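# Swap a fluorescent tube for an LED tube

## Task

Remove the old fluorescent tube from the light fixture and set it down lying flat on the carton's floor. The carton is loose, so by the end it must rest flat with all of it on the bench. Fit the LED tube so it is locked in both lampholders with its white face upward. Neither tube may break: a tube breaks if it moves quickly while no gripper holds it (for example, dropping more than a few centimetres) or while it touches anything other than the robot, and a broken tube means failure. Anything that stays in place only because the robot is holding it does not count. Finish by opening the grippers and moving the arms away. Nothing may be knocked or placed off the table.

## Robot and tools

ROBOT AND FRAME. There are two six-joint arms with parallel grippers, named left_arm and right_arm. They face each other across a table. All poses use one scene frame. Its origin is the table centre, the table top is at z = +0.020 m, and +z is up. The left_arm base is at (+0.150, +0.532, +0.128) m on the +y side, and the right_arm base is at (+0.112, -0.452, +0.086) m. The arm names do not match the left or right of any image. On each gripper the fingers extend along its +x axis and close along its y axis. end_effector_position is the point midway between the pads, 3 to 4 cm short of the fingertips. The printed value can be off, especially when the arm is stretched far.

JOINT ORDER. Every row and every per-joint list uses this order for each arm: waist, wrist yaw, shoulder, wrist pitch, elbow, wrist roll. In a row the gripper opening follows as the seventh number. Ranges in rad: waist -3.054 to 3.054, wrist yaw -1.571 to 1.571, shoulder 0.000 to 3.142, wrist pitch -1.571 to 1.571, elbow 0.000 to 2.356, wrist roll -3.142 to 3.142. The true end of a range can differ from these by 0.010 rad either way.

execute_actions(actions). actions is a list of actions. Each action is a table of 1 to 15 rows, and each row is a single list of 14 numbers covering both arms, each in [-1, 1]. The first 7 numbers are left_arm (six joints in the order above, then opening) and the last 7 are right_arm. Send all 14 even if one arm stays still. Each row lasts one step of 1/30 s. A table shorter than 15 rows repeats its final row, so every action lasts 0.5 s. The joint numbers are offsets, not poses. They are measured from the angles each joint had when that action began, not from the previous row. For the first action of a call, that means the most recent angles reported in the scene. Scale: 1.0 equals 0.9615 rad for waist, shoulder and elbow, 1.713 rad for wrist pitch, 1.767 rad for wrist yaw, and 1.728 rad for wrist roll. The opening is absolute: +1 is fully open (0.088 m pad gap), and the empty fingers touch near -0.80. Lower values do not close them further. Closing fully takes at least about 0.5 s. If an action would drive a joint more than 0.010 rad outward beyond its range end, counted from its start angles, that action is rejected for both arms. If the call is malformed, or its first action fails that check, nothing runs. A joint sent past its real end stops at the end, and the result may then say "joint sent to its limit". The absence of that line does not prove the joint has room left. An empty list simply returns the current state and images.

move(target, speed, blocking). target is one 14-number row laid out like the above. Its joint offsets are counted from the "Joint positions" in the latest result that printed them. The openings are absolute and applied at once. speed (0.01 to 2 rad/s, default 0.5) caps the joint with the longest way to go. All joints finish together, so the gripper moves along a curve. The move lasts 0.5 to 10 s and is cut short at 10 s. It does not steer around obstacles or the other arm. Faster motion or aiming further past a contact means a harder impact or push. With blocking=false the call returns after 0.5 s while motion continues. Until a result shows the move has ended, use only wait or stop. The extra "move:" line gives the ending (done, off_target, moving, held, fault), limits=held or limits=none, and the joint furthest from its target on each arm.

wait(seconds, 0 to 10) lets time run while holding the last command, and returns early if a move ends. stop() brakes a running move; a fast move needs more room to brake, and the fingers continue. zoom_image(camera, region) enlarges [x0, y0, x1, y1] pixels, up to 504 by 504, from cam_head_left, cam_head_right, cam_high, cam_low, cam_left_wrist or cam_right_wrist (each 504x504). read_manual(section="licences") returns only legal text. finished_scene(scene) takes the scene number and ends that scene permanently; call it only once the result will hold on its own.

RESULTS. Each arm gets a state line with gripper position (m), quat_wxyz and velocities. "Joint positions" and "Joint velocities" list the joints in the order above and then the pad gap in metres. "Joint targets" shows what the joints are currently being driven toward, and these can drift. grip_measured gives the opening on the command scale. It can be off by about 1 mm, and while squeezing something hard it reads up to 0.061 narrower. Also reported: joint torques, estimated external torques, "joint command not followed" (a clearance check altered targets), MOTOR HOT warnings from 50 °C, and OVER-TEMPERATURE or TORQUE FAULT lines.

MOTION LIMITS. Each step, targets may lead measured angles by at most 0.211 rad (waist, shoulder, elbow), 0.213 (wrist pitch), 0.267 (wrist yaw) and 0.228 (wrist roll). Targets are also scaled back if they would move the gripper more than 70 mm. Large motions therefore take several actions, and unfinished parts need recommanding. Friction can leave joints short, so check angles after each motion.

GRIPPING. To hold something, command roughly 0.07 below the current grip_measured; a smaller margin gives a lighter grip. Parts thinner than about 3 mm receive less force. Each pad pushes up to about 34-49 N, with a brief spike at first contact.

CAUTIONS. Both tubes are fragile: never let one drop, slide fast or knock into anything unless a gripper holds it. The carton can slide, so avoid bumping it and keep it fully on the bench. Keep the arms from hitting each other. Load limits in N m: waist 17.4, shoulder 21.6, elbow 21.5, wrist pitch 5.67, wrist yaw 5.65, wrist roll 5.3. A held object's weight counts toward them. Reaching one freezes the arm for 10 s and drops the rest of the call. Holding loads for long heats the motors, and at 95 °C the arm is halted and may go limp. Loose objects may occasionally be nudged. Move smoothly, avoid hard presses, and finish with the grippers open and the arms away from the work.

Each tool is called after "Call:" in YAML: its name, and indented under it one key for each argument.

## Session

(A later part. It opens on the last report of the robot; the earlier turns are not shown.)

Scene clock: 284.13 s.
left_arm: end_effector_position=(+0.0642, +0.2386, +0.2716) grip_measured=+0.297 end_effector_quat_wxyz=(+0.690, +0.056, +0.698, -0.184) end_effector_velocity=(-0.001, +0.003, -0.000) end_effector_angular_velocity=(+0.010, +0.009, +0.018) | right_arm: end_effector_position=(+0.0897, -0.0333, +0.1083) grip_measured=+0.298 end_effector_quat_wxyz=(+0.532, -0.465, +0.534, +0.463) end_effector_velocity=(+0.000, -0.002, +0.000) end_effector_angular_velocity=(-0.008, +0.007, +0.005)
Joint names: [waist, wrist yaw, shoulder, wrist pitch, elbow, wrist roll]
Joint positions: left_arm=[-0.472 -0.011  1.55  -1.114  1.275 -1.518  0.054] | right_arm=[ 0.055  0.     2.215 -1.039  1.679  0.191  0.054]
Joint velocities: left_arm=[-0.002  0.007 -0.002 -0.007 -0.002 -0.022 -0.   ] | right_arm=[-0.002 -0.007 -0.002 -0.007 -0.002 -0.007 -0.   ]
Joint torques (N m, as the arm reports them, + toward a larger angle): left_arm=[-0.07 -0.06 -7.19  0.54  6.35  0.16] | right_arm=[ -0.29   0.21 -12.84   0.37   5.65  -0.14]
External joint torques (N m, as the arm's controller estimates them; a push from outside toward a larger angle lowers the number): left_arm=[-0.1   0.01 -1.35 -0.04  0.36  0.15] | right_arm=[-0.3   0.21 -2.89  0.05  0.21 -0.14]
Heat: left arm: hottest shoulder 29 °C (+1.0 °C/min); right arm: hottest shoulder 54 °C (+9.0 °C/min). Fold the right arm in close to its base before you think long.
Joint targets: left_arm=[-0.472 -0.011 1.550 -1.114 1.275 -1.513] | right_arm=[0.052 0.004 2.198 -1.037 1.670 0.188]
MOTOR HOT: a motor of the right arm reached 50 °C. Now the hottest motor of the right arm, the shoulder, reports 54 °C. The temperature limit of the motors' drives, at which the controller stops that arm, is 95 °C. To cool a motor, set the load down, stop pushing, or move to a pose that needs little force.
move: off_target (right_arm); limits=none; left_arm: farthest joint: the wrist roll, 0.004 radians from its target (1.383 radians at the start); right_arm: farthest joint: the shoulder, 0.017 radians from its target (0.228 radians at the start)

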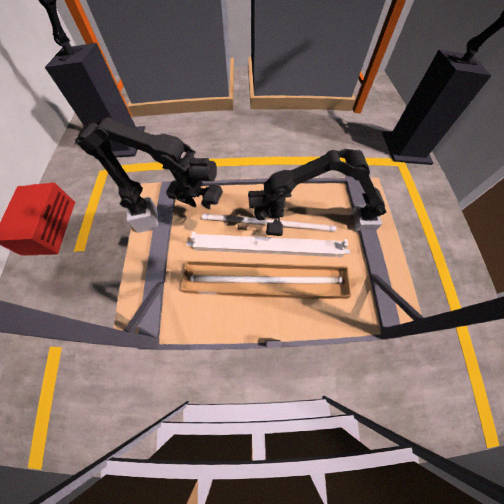

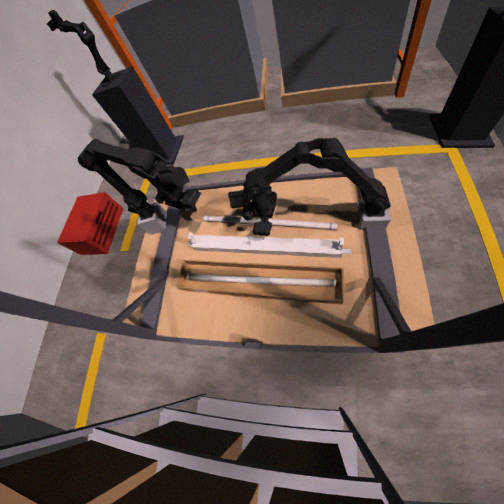

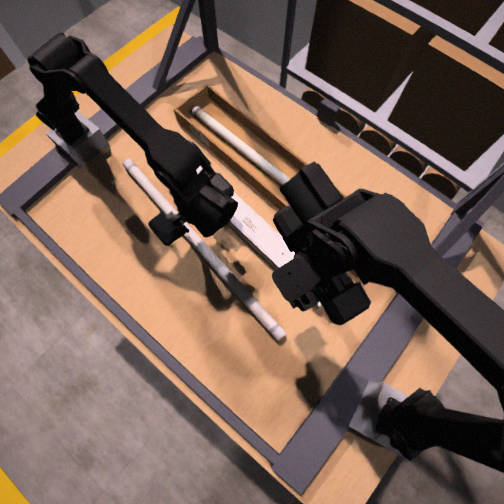

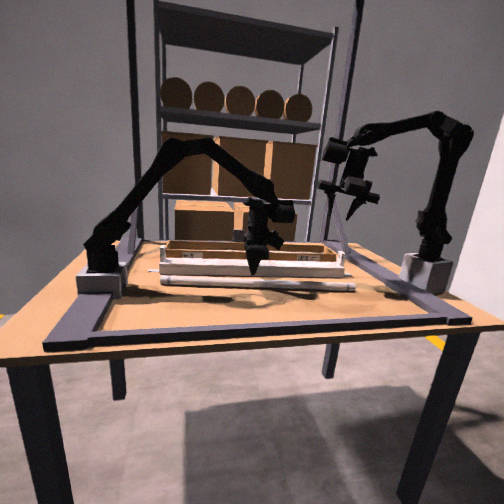

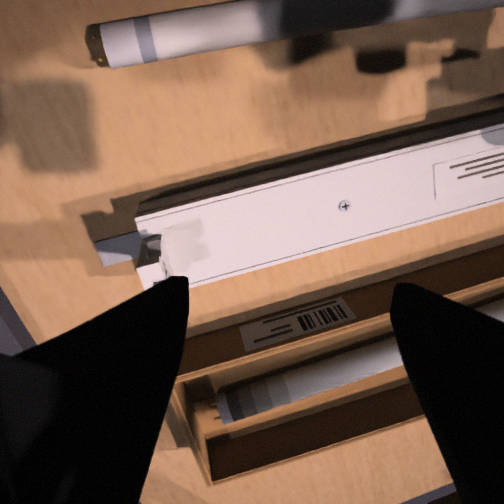

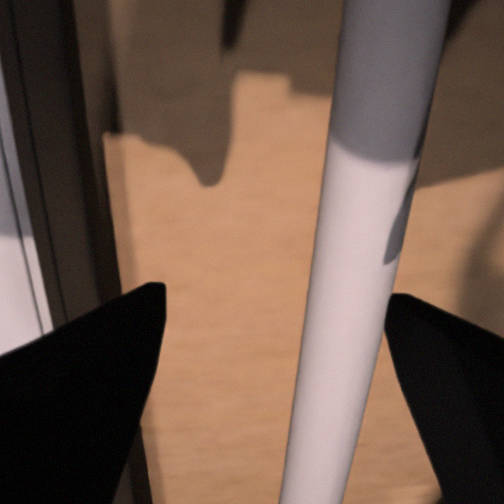

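Call:
move:
  target: [0,0,0,0,0,0.35,0.3,-0.06,0,0,0,0,-0.03,0.3]
  speed: 0.8

Call:
move:
  target: [0,0,0,0,0,0.355,0.3,0,0,0.073,0.073,-0.086,0,0.1]
  speed: 0.5

Call:
zoom_image:
  camera: "cam_low"
  region: [220, 230, 290, 300]

Scene clock: 292.17 s.
left_arm: end_effector_position=(+0.0642, +0.2386, +0.2716) grip_measured=+0.297 end_effector_quat_wxyz=(+0.643, +0.258, +0.612, -0.382) end_effector_velocity=(-0.001, -0.001, +0.000) end_effector_angular_velocity=(-0.009, -0.006, -0.013) | right_arm: end_effector_position=(+0.1127, -0.0327, +0.1085) grip_measured=+0.298 end_effector_quat_wxyz=(+0.534, -0.464, +0.536, +0.462) end_effector_velocity=(+0.002, -0.002, +0.000) end_effector_angular_velocity=(-0.007, -0.007, -0.010)
Joint names: [waist, wrist yaw, shoulder, wrist pitch, elbow, wrist roll]
Joint positions: left_arm=[-0.472 -0.011  1.55  -1.114  1.275 -0.917  0.054] | right_arm=[-0.     0.     2.215 -1.039  1.679  0.143  0.054]
Joint velocities: left_arm=[-0.007 -0.007 -0.002  0.007 -0.002  0.007 -0.   ] | right_arm=[-0.002  0.007 -0.002 -0.007 -0.002  0.007 -0.   ]
Joint torques (N m, as the arm reports them, + toward a larger angle): left_arm=[-0.04 -0.06 -7.24  0.56  6.38  0.18] | right_arm=[ -0.3    0.01 -10.9    0.31   6.64  -0.13]
External joint torques (N m, as the arm's controller estimates them; a push from outside toward a larger angle lowers the number): left_arm=[-0.01  0.   -1.34 -0.08  0.29  0.17] | right_arm=[-0.28  0.01 -0.91 -0.02  1.18 -0.13]
Heat: left arm: hottest shoulder 29 °C (+1.0 °C/min); right arm: hottest shoulder 54 °C (+9.1 °C/min). Fold the right arm in close to its base before you think long.
Joint targets: left_arm=[-0.472 -0.011 1.550 -1.114 1.275 -0.913] | right_arm=[-0.003 -0.000 2.215 -1.039 1.679 0.139]
MOTOR HOT: still on. Now the hottest motor of the right arm, the shoulder, reports 54 °C; a drive's own limit is 95 °C.
move: done; limits=none; left_arm: farthest joint: the wrist roll, 0.004 radians from its target (0.604 radians at the start); right_arm: farthest joint: the wrist roll, 0.004 radians from its target (0.052 radians at the start)

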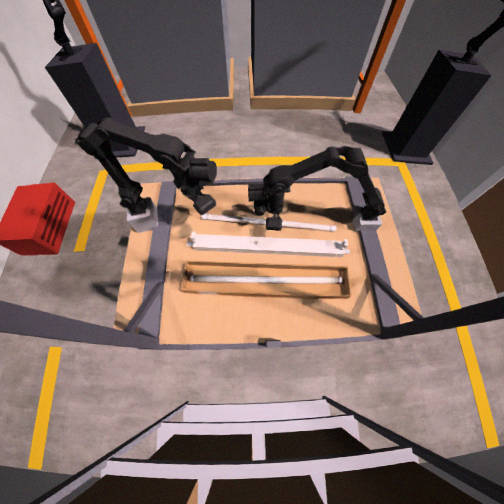

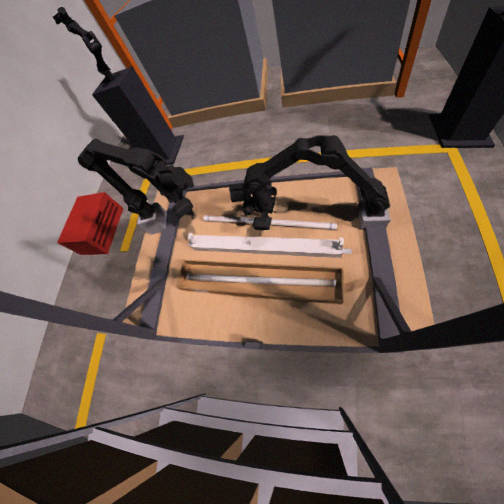

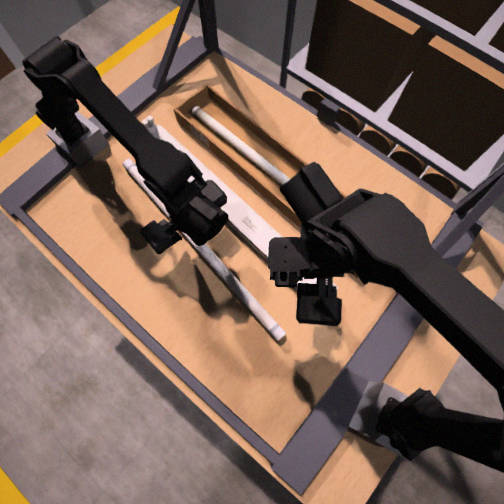

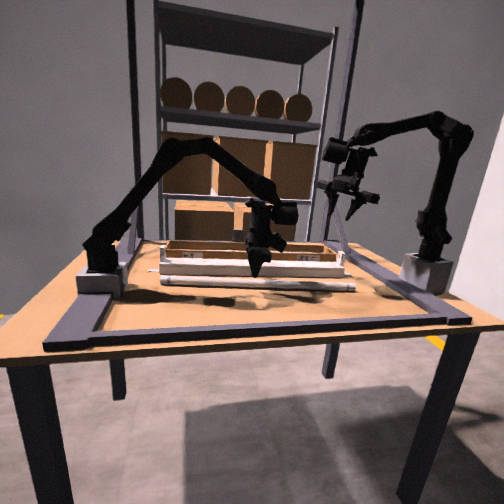

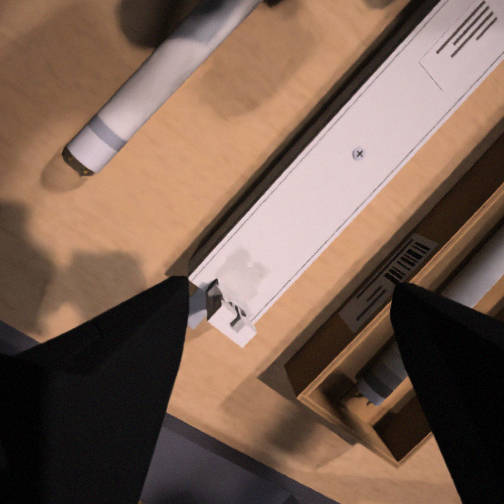

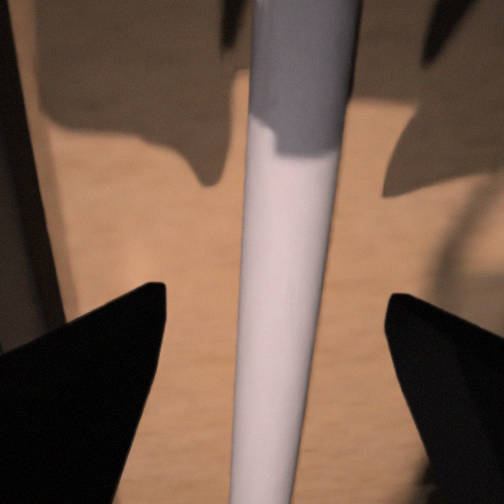

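Scene clock: 294.03 s.
left_arm: end_effector_position=(+0.0642, +0.2386, +0.2716) grip_measured=+0.297 end_effector_quat_wxyz=(+0.536, +0.439, +0.470, -0.548) end_effector_velocity=(+0.001, +0.003, -0.002) end_effector_angular_velocity=(+0.009, -0.012, -0.008) | right_arm: end_effector_position=(+0.1127, -0.0342, +0.0690) grip_measured=+0.102 end_effector_quat_wxyz=(+0.533, -0.465, +0.537, +0.460) end_effector_velocity=(-0.002, -0.001, +0.002) end_effector_angular_velocity=(-0.002, +0.022, -0.010)
Joint names: [waist, wrist yaw, shoulder, wrist pitch, elbow, wrist roll]
Joint positions: left_arm=[-0.472 -0.011  1.55  -1.114  1.275 -0.309  0.054] | right_arm=[-0.     0.     2.269 -0.915  1.604  0.143  0.044]
Joint velocities: left_arm=[-0.002 -0.007 -0.002 -0.007 -0.007  0.007 -0.   ] | right_arm=[-0.002 -0.022 -0.002 -0.007  0.002  0.007  0.   ]
Joint torques (N m, as the arm reports them, + toward a larger angle): left_arm=[-0.04 -0.02 -7.27  0.59  6.4   0.16] | right_arm=[ 0.16  0.03 -9.27  0.35  5.48 -0.03]
External joint torques (N m, as the arm's controller estimates them; a push from outside toward a larger angle lowers the number): left_arm=[-0.01  0.01 -1.32 -0.05  0.33  0.16] | right_arm=[ 0.16  0.03  0.85  0.03  0.22 -0.03]
Heat: left arm: hottest shoulder 29 °C (+1.0 °C/min); right arm: hottest shoulder 53 °C (+8.1 °C/min). Fold the right arm in close to its base before you think long.
Joint targets: left_arm=[-0.472 -0.011 1.550 -1.114 1.275 -0.304] | right_arm=[-0.000 0.000 2.285 -0.913 1.596 0.143]
MOTOR HOT: still on. Now the hottest motor of the right arm, the shoulder, reports 53 °C; a drive's own limit is 95 °C.
move: off_target (right_arm); limits=none; left_arm: farthest joint: the wrist roll, 0.005 radians from its target (0.614 radians at the start); right_arm: farthest joint: the shoulder, 0.016 radians from its target (0.071 radians at the start)

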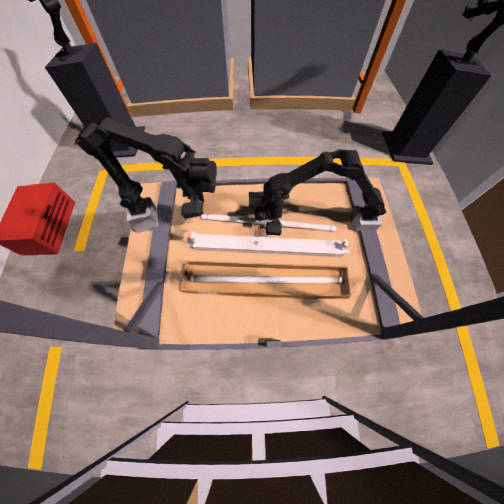

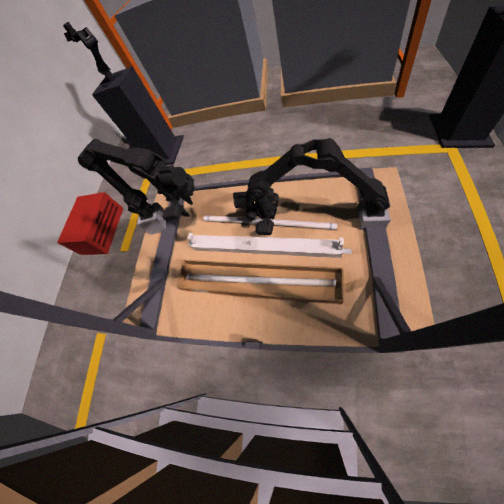

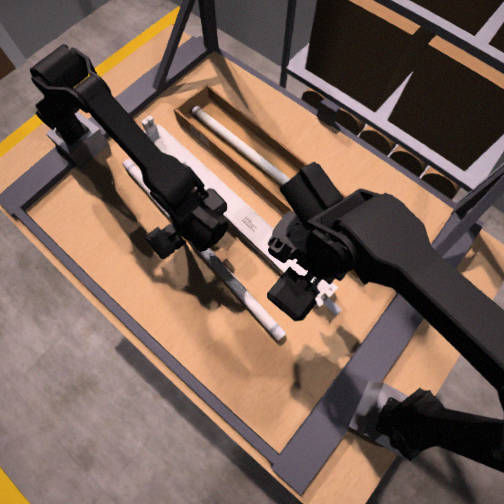

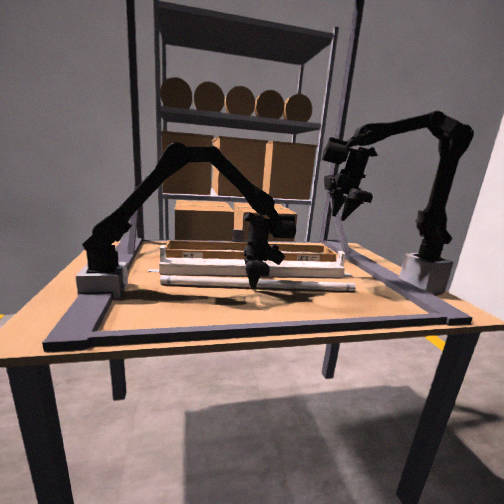

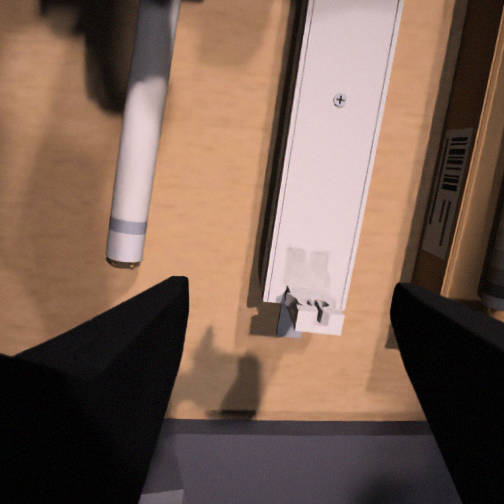

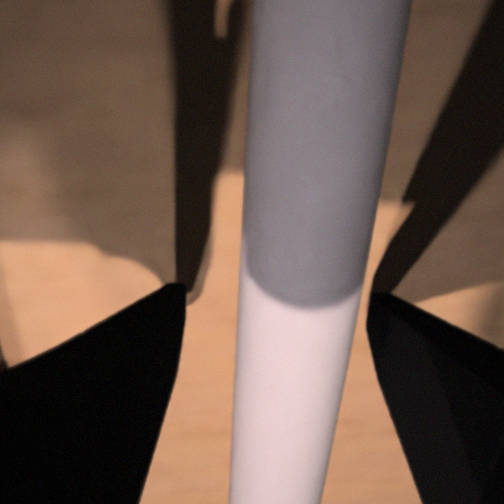

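Region (220, 230, 290, 300) of cam_low's 504x504 image, scaled by 7.200, with more detail than that image has.

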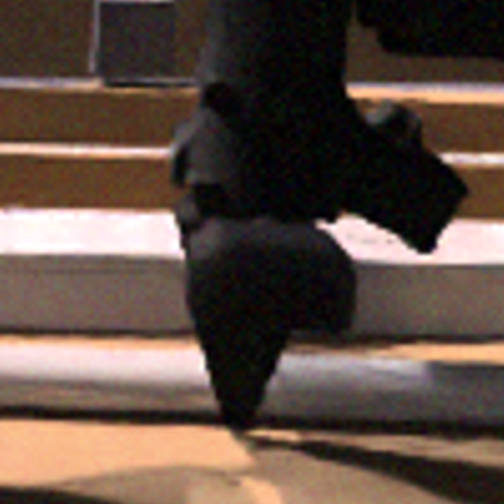

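Call:
execute_actions:
  actions:
    - [[0,0,0,0,0,0,0.3,-0.018,0,0,0,0,0,0.0]]
    - [[0,0,0,0,0,0,0.3,0,0,0,0,0,0,-0.37]]

Call:
move:
  target: [0,0,0,0,0,0,0.3,0,0,-0.135,-0.175,0.2,0,-0.37]
  speed: 0.25

Scene clock: 299.77 s.
left_arm: end_effector_position=(+0.0642, +0.2386, +0.2716) grip_measured=+0.297 end_effector_quat_wxyz=(+0.536, +0.439, +0.469, -0.548) end_effector_velocity=(+0.002, +0.005, -0.001) end_effector_angular_velocity=(+0.019, -0.012, +0.006) | right_arm: end_effector_position=(+0.1190, -0.0343, +0.0690) grip_measured=-0.351 end_effector_quat_wxyz=(+0.536, -0.461, +0.540, +0.456) end_effector_velocity=(-0.002, -0.001, +0.002) end_effector_angular_velocity=(-0.002, +0.022, +0.005)
Joint names: [waist, wrist yaw, shoulder, wrist pitch, elbow, wrist roll]
Joint positions: left_arm=[-0.472 -0.011  1.55  -1.114  1.275 -0.308  0.054] | right_arm=[-0.015  0.     2.269 -0.915  1.604  0.143  0.022]
Joint velocities: left_arm=[-0.002 -0.007 -0.002 -0.022 -0.002 -0.007 -0.   ] | right_arm=[-0.002 -0.022 -0.007 -0.007 -0.002 -0.007 -0.002]
Joint torques (N m, as the arm reports them, + toward a larger angle): left_arm=[-0.04 -0.02 -7.27  0.59  6.4   0.  ] | right_arm=[  0.15   0.05 -10.9    0.26   6.5    0.03]
External joint torques (N m, as the arm's controller estimates them; a push from outside toward a larger angle lowers the number): left_arm=[-0.07  0.02 -1.34 -0.05  0.34  0.  ] | right_arm=[ 0.14  0.05 -0.74 -0.06  1.23  0.03]
External joint torques at the end of the 1st action: left_arm=[-0.01  0.01 -1.34 -0.06  0.33 -0.01] | right_arm=[-0.18  0.   -0.8  -0.07  1.12 -0.04]
Heat: left arm: hottest shoulder 29 °C (+1.0 °C/min); right arm: hottest shoulder 52 °C (+7.1 °C/min). Fold the right arm in close to its base before you think long.
Joint targets: left_arm=[-0.472 -0.011 1.550 -1.114 1.275 -0.308] | right_arm=[-0.015 0.000 2.269 -0.915 1.604 0.143]
MOTOR HOT: still on. Now the hottest motor of the right arm, the shoulder, reports 52 °C; a drive's own limit is 95 °C.

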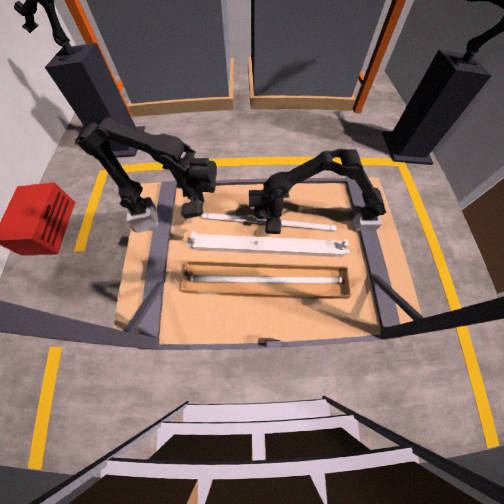

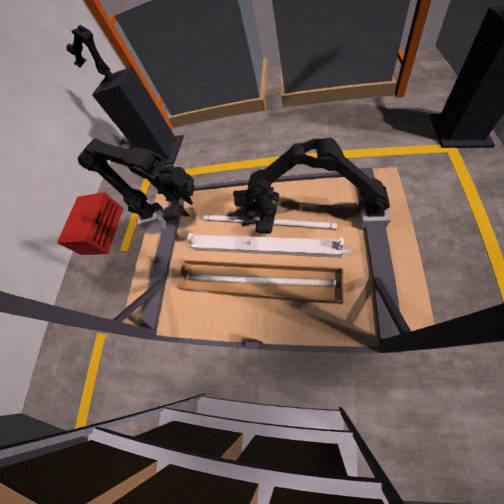

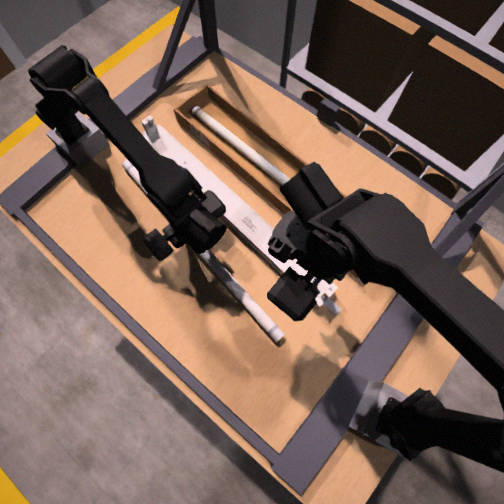

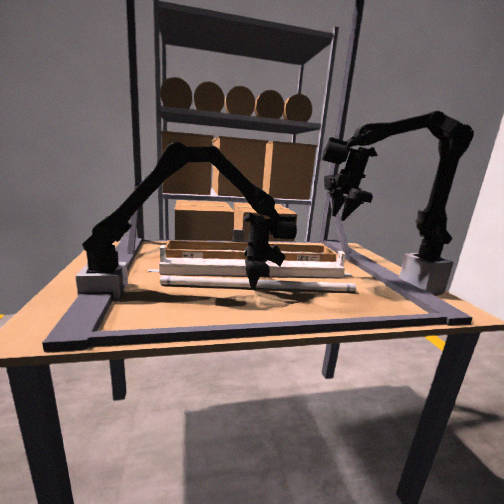

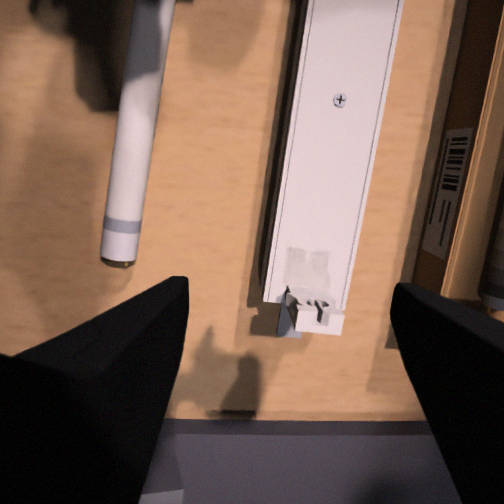

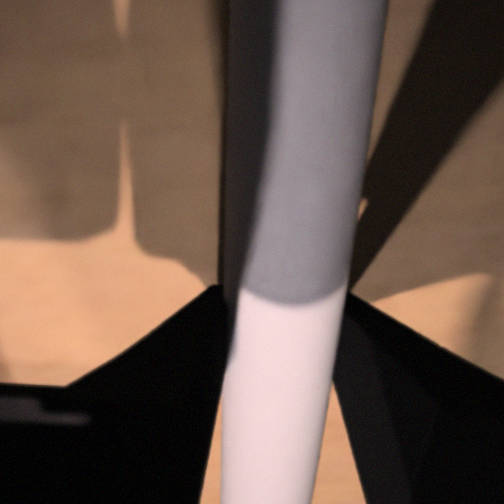

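Scene clock: 301.50 s.
left_arm: end_effector_position=(+0.0642, +0.2386, +0.2716) grip_measured=+0.297 end_effector_quat_wxyz=(+0.536, +0.439, +0.469, -0.548) end_effector_velocity=(-0.001, +0.003, -0.000) end_effector_angular_velocity=(+0.009, +0.004, -0.011) | right_arm: end_effector_position=(+0.1189, -0.0388, +0.1570) grip_measured=-0.354 end_effector_quat_wxyz=(+0.534, -0.463, +0.542, +0.454) end_effector_velocity=(+0.004, +0.001, +0.000) end_effector_angular_velocity=(+0.007, -0.007, +0.000)
Joint names: [waist, wrist yaw, shoulder, wrist pitch, elbow, wrist roll]
Joint positions: left_arm=[-0.472 -0.011  1.55  -1.114  1.275 -0.308  0.054] | right_arm=[-0.015  0.     2.158 -1.213  1.785  0.143  0.022]
Joint velocities: left_arm=[-0.002  0.007 -0.002 -0.007 -0.002  0.007 -0.   ] | right_arm=[-0.007  0.007 -0.002  0.007 -0.002 -0.007 -0.   ]
Joint torques (N m, as the arm reports them, + toward a larger angle): left_arm=[-0.05 -0.03 -7.26  0.59  6.42  0.01] | right_arm=[ -0.01   0.02 -12.9    0.14   8.11   0.01]
External joint torques (N m, as the arm's controller estimates them; a push from outside toward a larger angle lowers the number): left_arm=[-0.04  0.   -1.29 -0.06  0.31  0.  ] | right_arm=[ 0.06  0.02 -3.11 -0.15  2.48  0.01]
Heat: left arm: hottest shoulder 29 °C (+1.0 °C/min); right arm: hottest shoulder 52 °C (+7.0 °C/min). Fold the right arm in close to its base before you think long.
Joint targets: left_arm=[-0.472 -0.011 1.550 -1.114 1.275 -0.308] | right_arm=[-0.015 0.000 2.139 -1.215 1.796 0.143]
MOTOR HOT: still on. Now the hottest motor of the right arm, the shoulder, reports 52 °C; a drive's own limit is 95 °C.
move: off_target (right_arm); limits=none; left_arm: farthest joint: the waist, 0.000 radians from its target (0.000 radians at the start); right_arm: farthest joint: the shoulder, 0.019 radians from its target (0.130 radians at the start)

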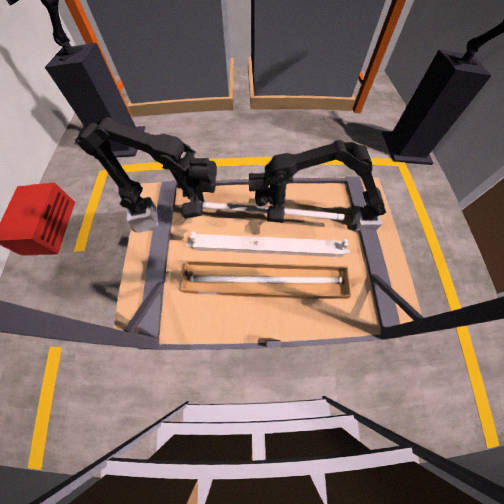

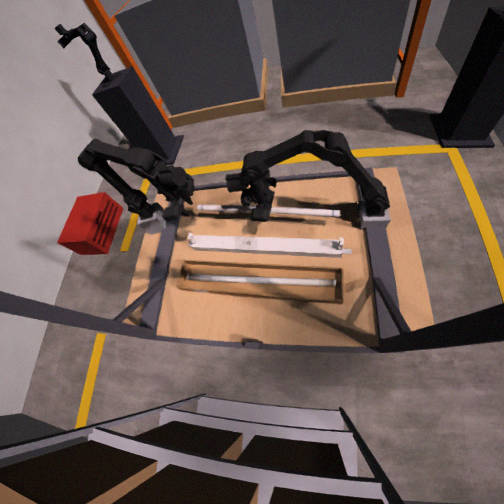

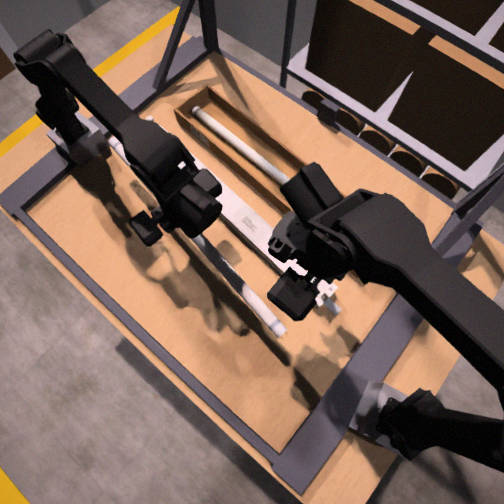

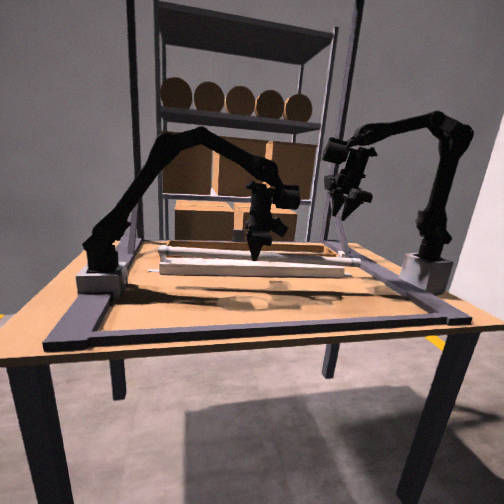

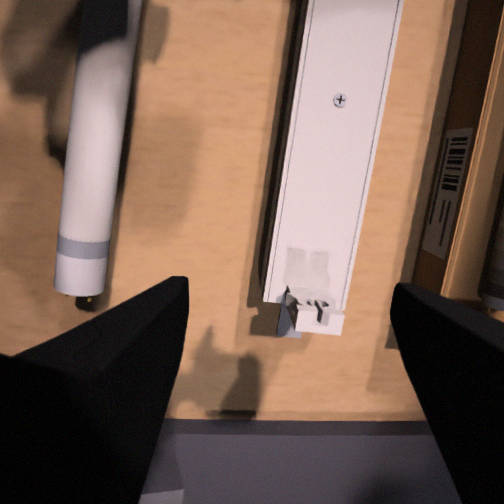

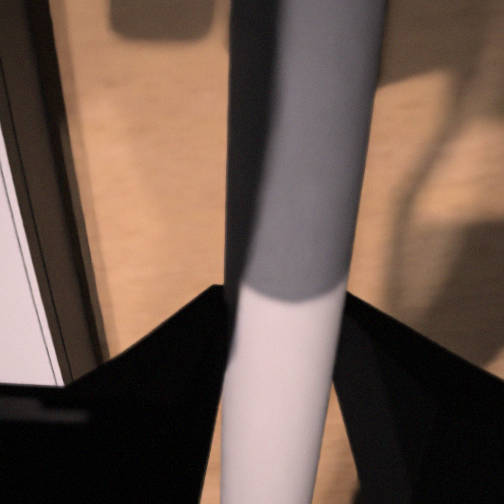

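Call:
move:
  target: [-0.09,0.006,0.418,-0.105,0.412,0.003,0.3,-0.008,-0.45,-0.025,0.116,-0.16,-0.05,-0.42]
  speed: 0.4

Scene clock: 306.27 s.
left_arm: end_effector_position=(+0.0169, +0.1896, +0.2512) grip_measured=+0.297 end_effector_quat_wxyz=(+0.486, +0.515, +0.481, -0.517) end_effector_velocity=(+0.001, +0.001, +0.001) end_effector_angular_velocity=(-0.000, -0.008, +0.005) | right_arm: end_effector_position=(+0.0143, -0.0349, +0.1657) grip_measured=-0.354 end_effector_quat_wxyz=(+0.290, -0.250, +0.664, +0.642) end_effector_velocity=(-0.001, -0.002, +0.003) end_effector_angular_velocity=(-0.002, +0.022, +0.004)
Joint names: [waist, wrist yaw, shoulder, wrist pitch, elbow, wrist roll]
Joint positions: left_arm=[-0.554 -0.005  1.936 -1.292  1.662 -0.307  0.054] | right_arm=[-0.02  -0.787  2.156 -1.016  1.637  0.06   0.022]
Joint velocities: left_arm=[-0.002 -0.007 -0.002 -0.007  0.002 -0.007 -0.   ] | right_arm=[-0.002 -0.022 -0.002 -0.007 -0.002 -0.007 -0.   ]
Joint torques (N m, as the arm reports them, + toward a larger angle): left_arm=[-0.41  0.18 -8.29  0.18  7.13  0.16] | right_arm=[ -0.41  -0.92 -13.01   0.53   6.05  -0.18]
External joint torques (N m, as the arm's controller estimates them; a push from outside toward a larger angle lowers the number): left_arm=[-0.41  0.21  0.24 -0.17  1.33  0.16] | right_arm=[-0.41 -0.43 -3.35  0.15  0.52 -0.14]
Heat: left arm: hottest shoulder 29 °C (+1.0 °C/min); right arm: hottest shoulder 53 °C (+8.1 °C/min). Fold the right arm in close to its base before you think long.
Joint targets: left_arm=[-0.558 -0.000 1.952 -1.294 1.671 -0.303] | right_arm=[-0.023 -0.795 2.134 -1.014 1.631 0.056]
MOTOR HOT: still on. Now the hottest motor of the right arm, the shoulder, reports 53 °C; a drive's own limit is 95 °C.
move: off_target (left_arm, right_arm); limits=none; left_arm: farthest joint: the shoulder, 0.016 radians from its target (0.402 radians at the start); right_arm: farthest joint: the shoulder, 0.022 radians from its target (0.024 radians at the start)

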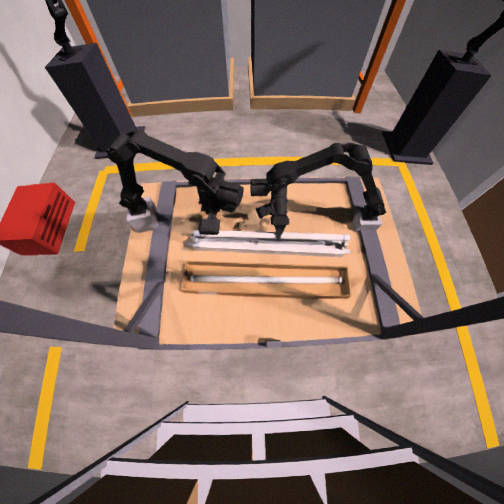

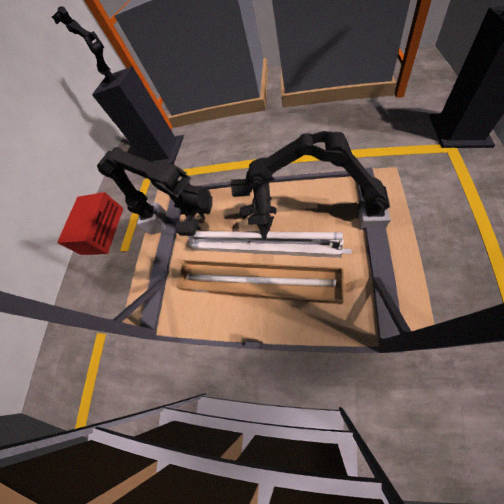

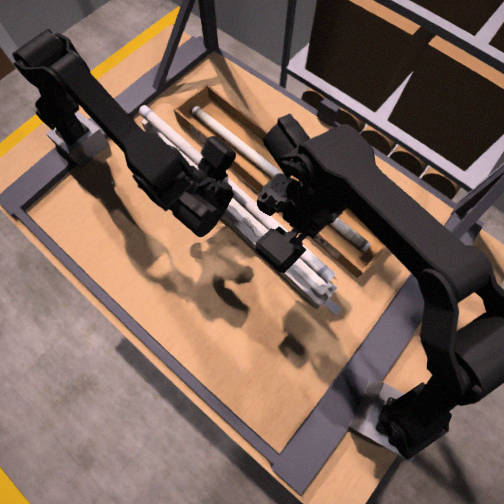

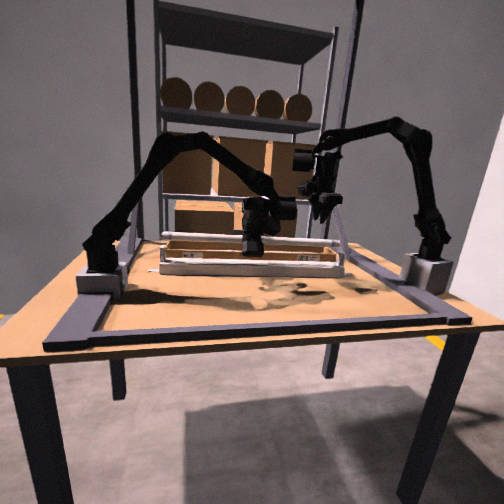

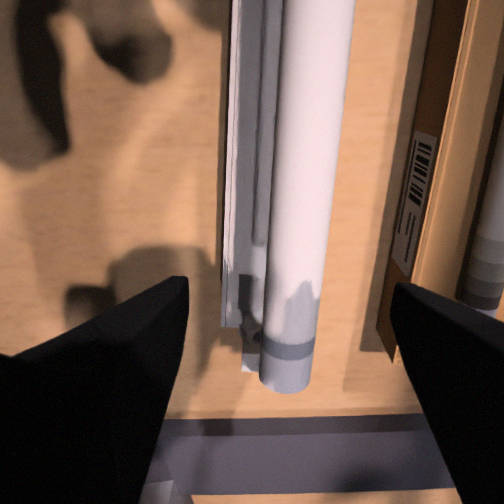

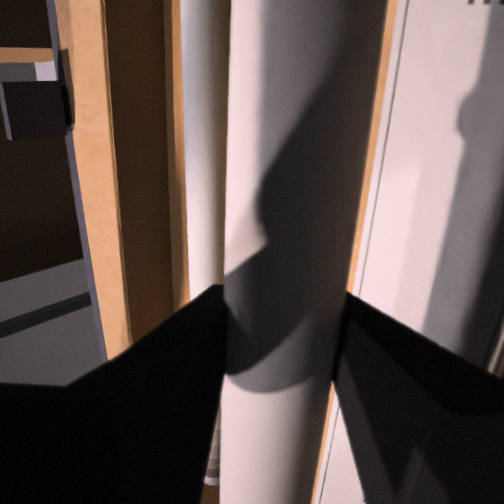

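Call:
move:
  target: [-0.038,0.003,-0.03,0.225,-0.434,-0.018,0.3,0,0,0,0,0,0,-0.42]
  speed: 0.3

Call:
zoom_image:
  camera: "cam_low"
  region: [150, 180, 370, 290]

Scene clock: 317.37 s.
left_arm: end_effector_position=(+0.0170, +0.2204, +0.1567) grip_measured=+0.297 end_effector_quat_wxyz=(+0.483, +0.520, +0.481, -0.515) end_effector_velocity=(-0.001, +0.003, +0.000) end_effector_angular_velocity=(+0.010, +0.004, -0.010) | right_arm: end_effector_position=(+0.0144, -0.0350, +0.1656) grip_measured=-0.354 end_effector_quat_wxyz=(+0.290, -0.250, +0.664, +0.642) end_effector_velocity=(+0.002, -0.002, -0.000) end_effector_angular_velocity=(-0.013, -0.007, -0.008)
Joint names: [waist, wrist yaw, shoulder, wrist pitch, elbow, wrist roll]
Joint positions: left_arm=[-0.587 -0.005  1.921 -0.909  1.254 -0.334  0.054] | right_arm=[-0.02  -0.786  2.156 -1.016  1.637  0.06   0.022]
Joint velocities: left_arm=[-0.002  0.007 -0.002 -0.007 -0.002  0.007 -0.   ] | right_arm=[-0.002  0.007 -0.002 -0.007 -0.002  0.007 -0.   ]
Joint torques (N m, as the arm reports them, + toward a larger angle): left_arm=[ -0.41   0.18 -11.5    0.43   4.53  -0.15] | right_arm=[  0.14  -0.58 -10.54   0.31   6.81  -0.07]
External joint torques (N m, as the arm's controller estimates them; a push from outside toward a larger angle lowers the number): left_arm=[-0.38  0.2  -3.58  0.11 -0.77 -0.15] | right_arm=[ 0.07 -0.09 -0.8  -0.07  1.25 -0.03]
Heat: left arm: hottest shoulder 30 °C (+2.0 °C/min); right arm: hottest shoulder 53 °C (+6.0 °C/min). Fold the right arm in close to its base before you think long.
Joint targets: left_arm=[-0.591 -0.000 1.907 -0.907 1.245 -0.338] | right_arm=[-0.020 -0.787 2.156 -1.016 1.637 0.060]
MOTOR HOT: still on. Now the hottest motor of the right arm, the shoulder, reports 53 °C; a drive's own limit is 95 °C.
move: off_target (left_arm); limits=none; left_arm: farthest joint: the shoulder, 0.014 radians from its target (0.029 radians at the start); right_arm: farthest joint: the wrist yaw, 0.001 radians from its target (0.000 radians at the start)

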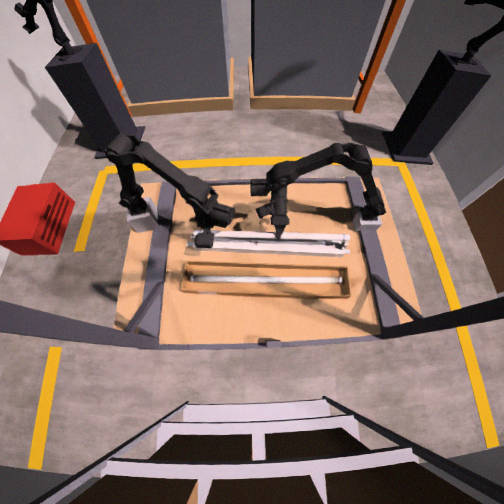

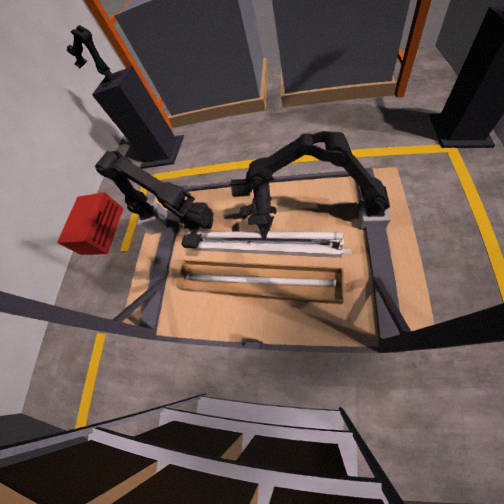

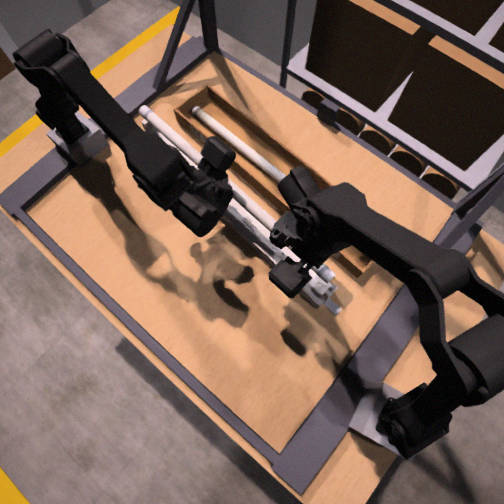

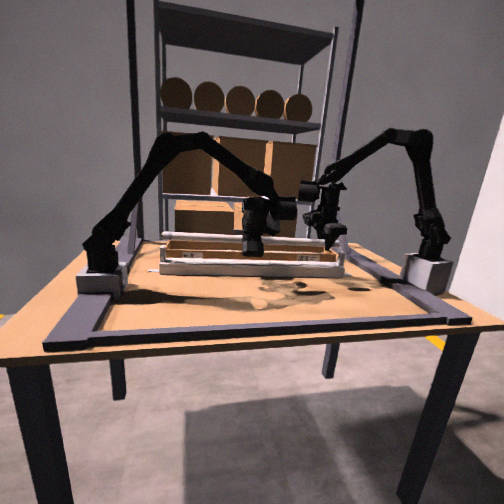

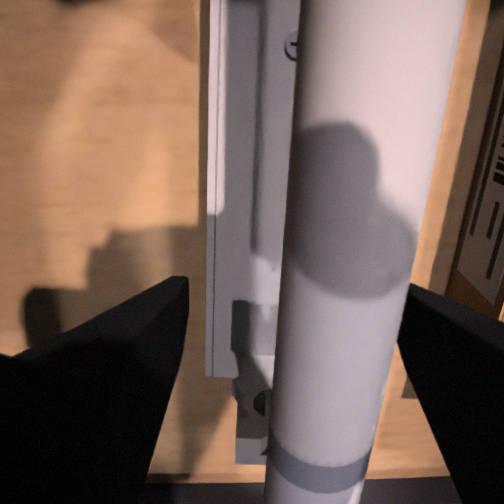

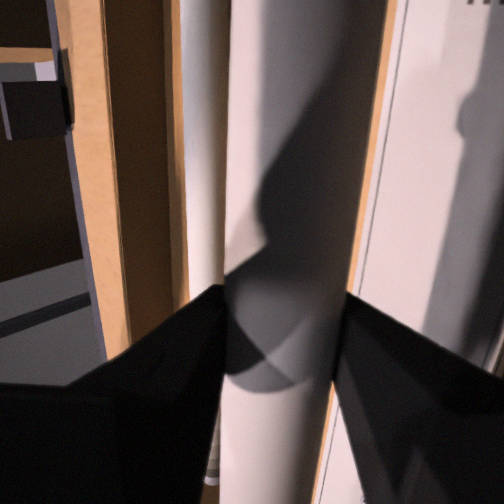

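Region (150, 180, 370, 290) of cam_low's 504x504 image, scaled by 2.291, with more detail than that image has.

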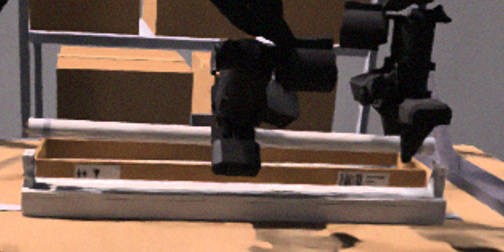

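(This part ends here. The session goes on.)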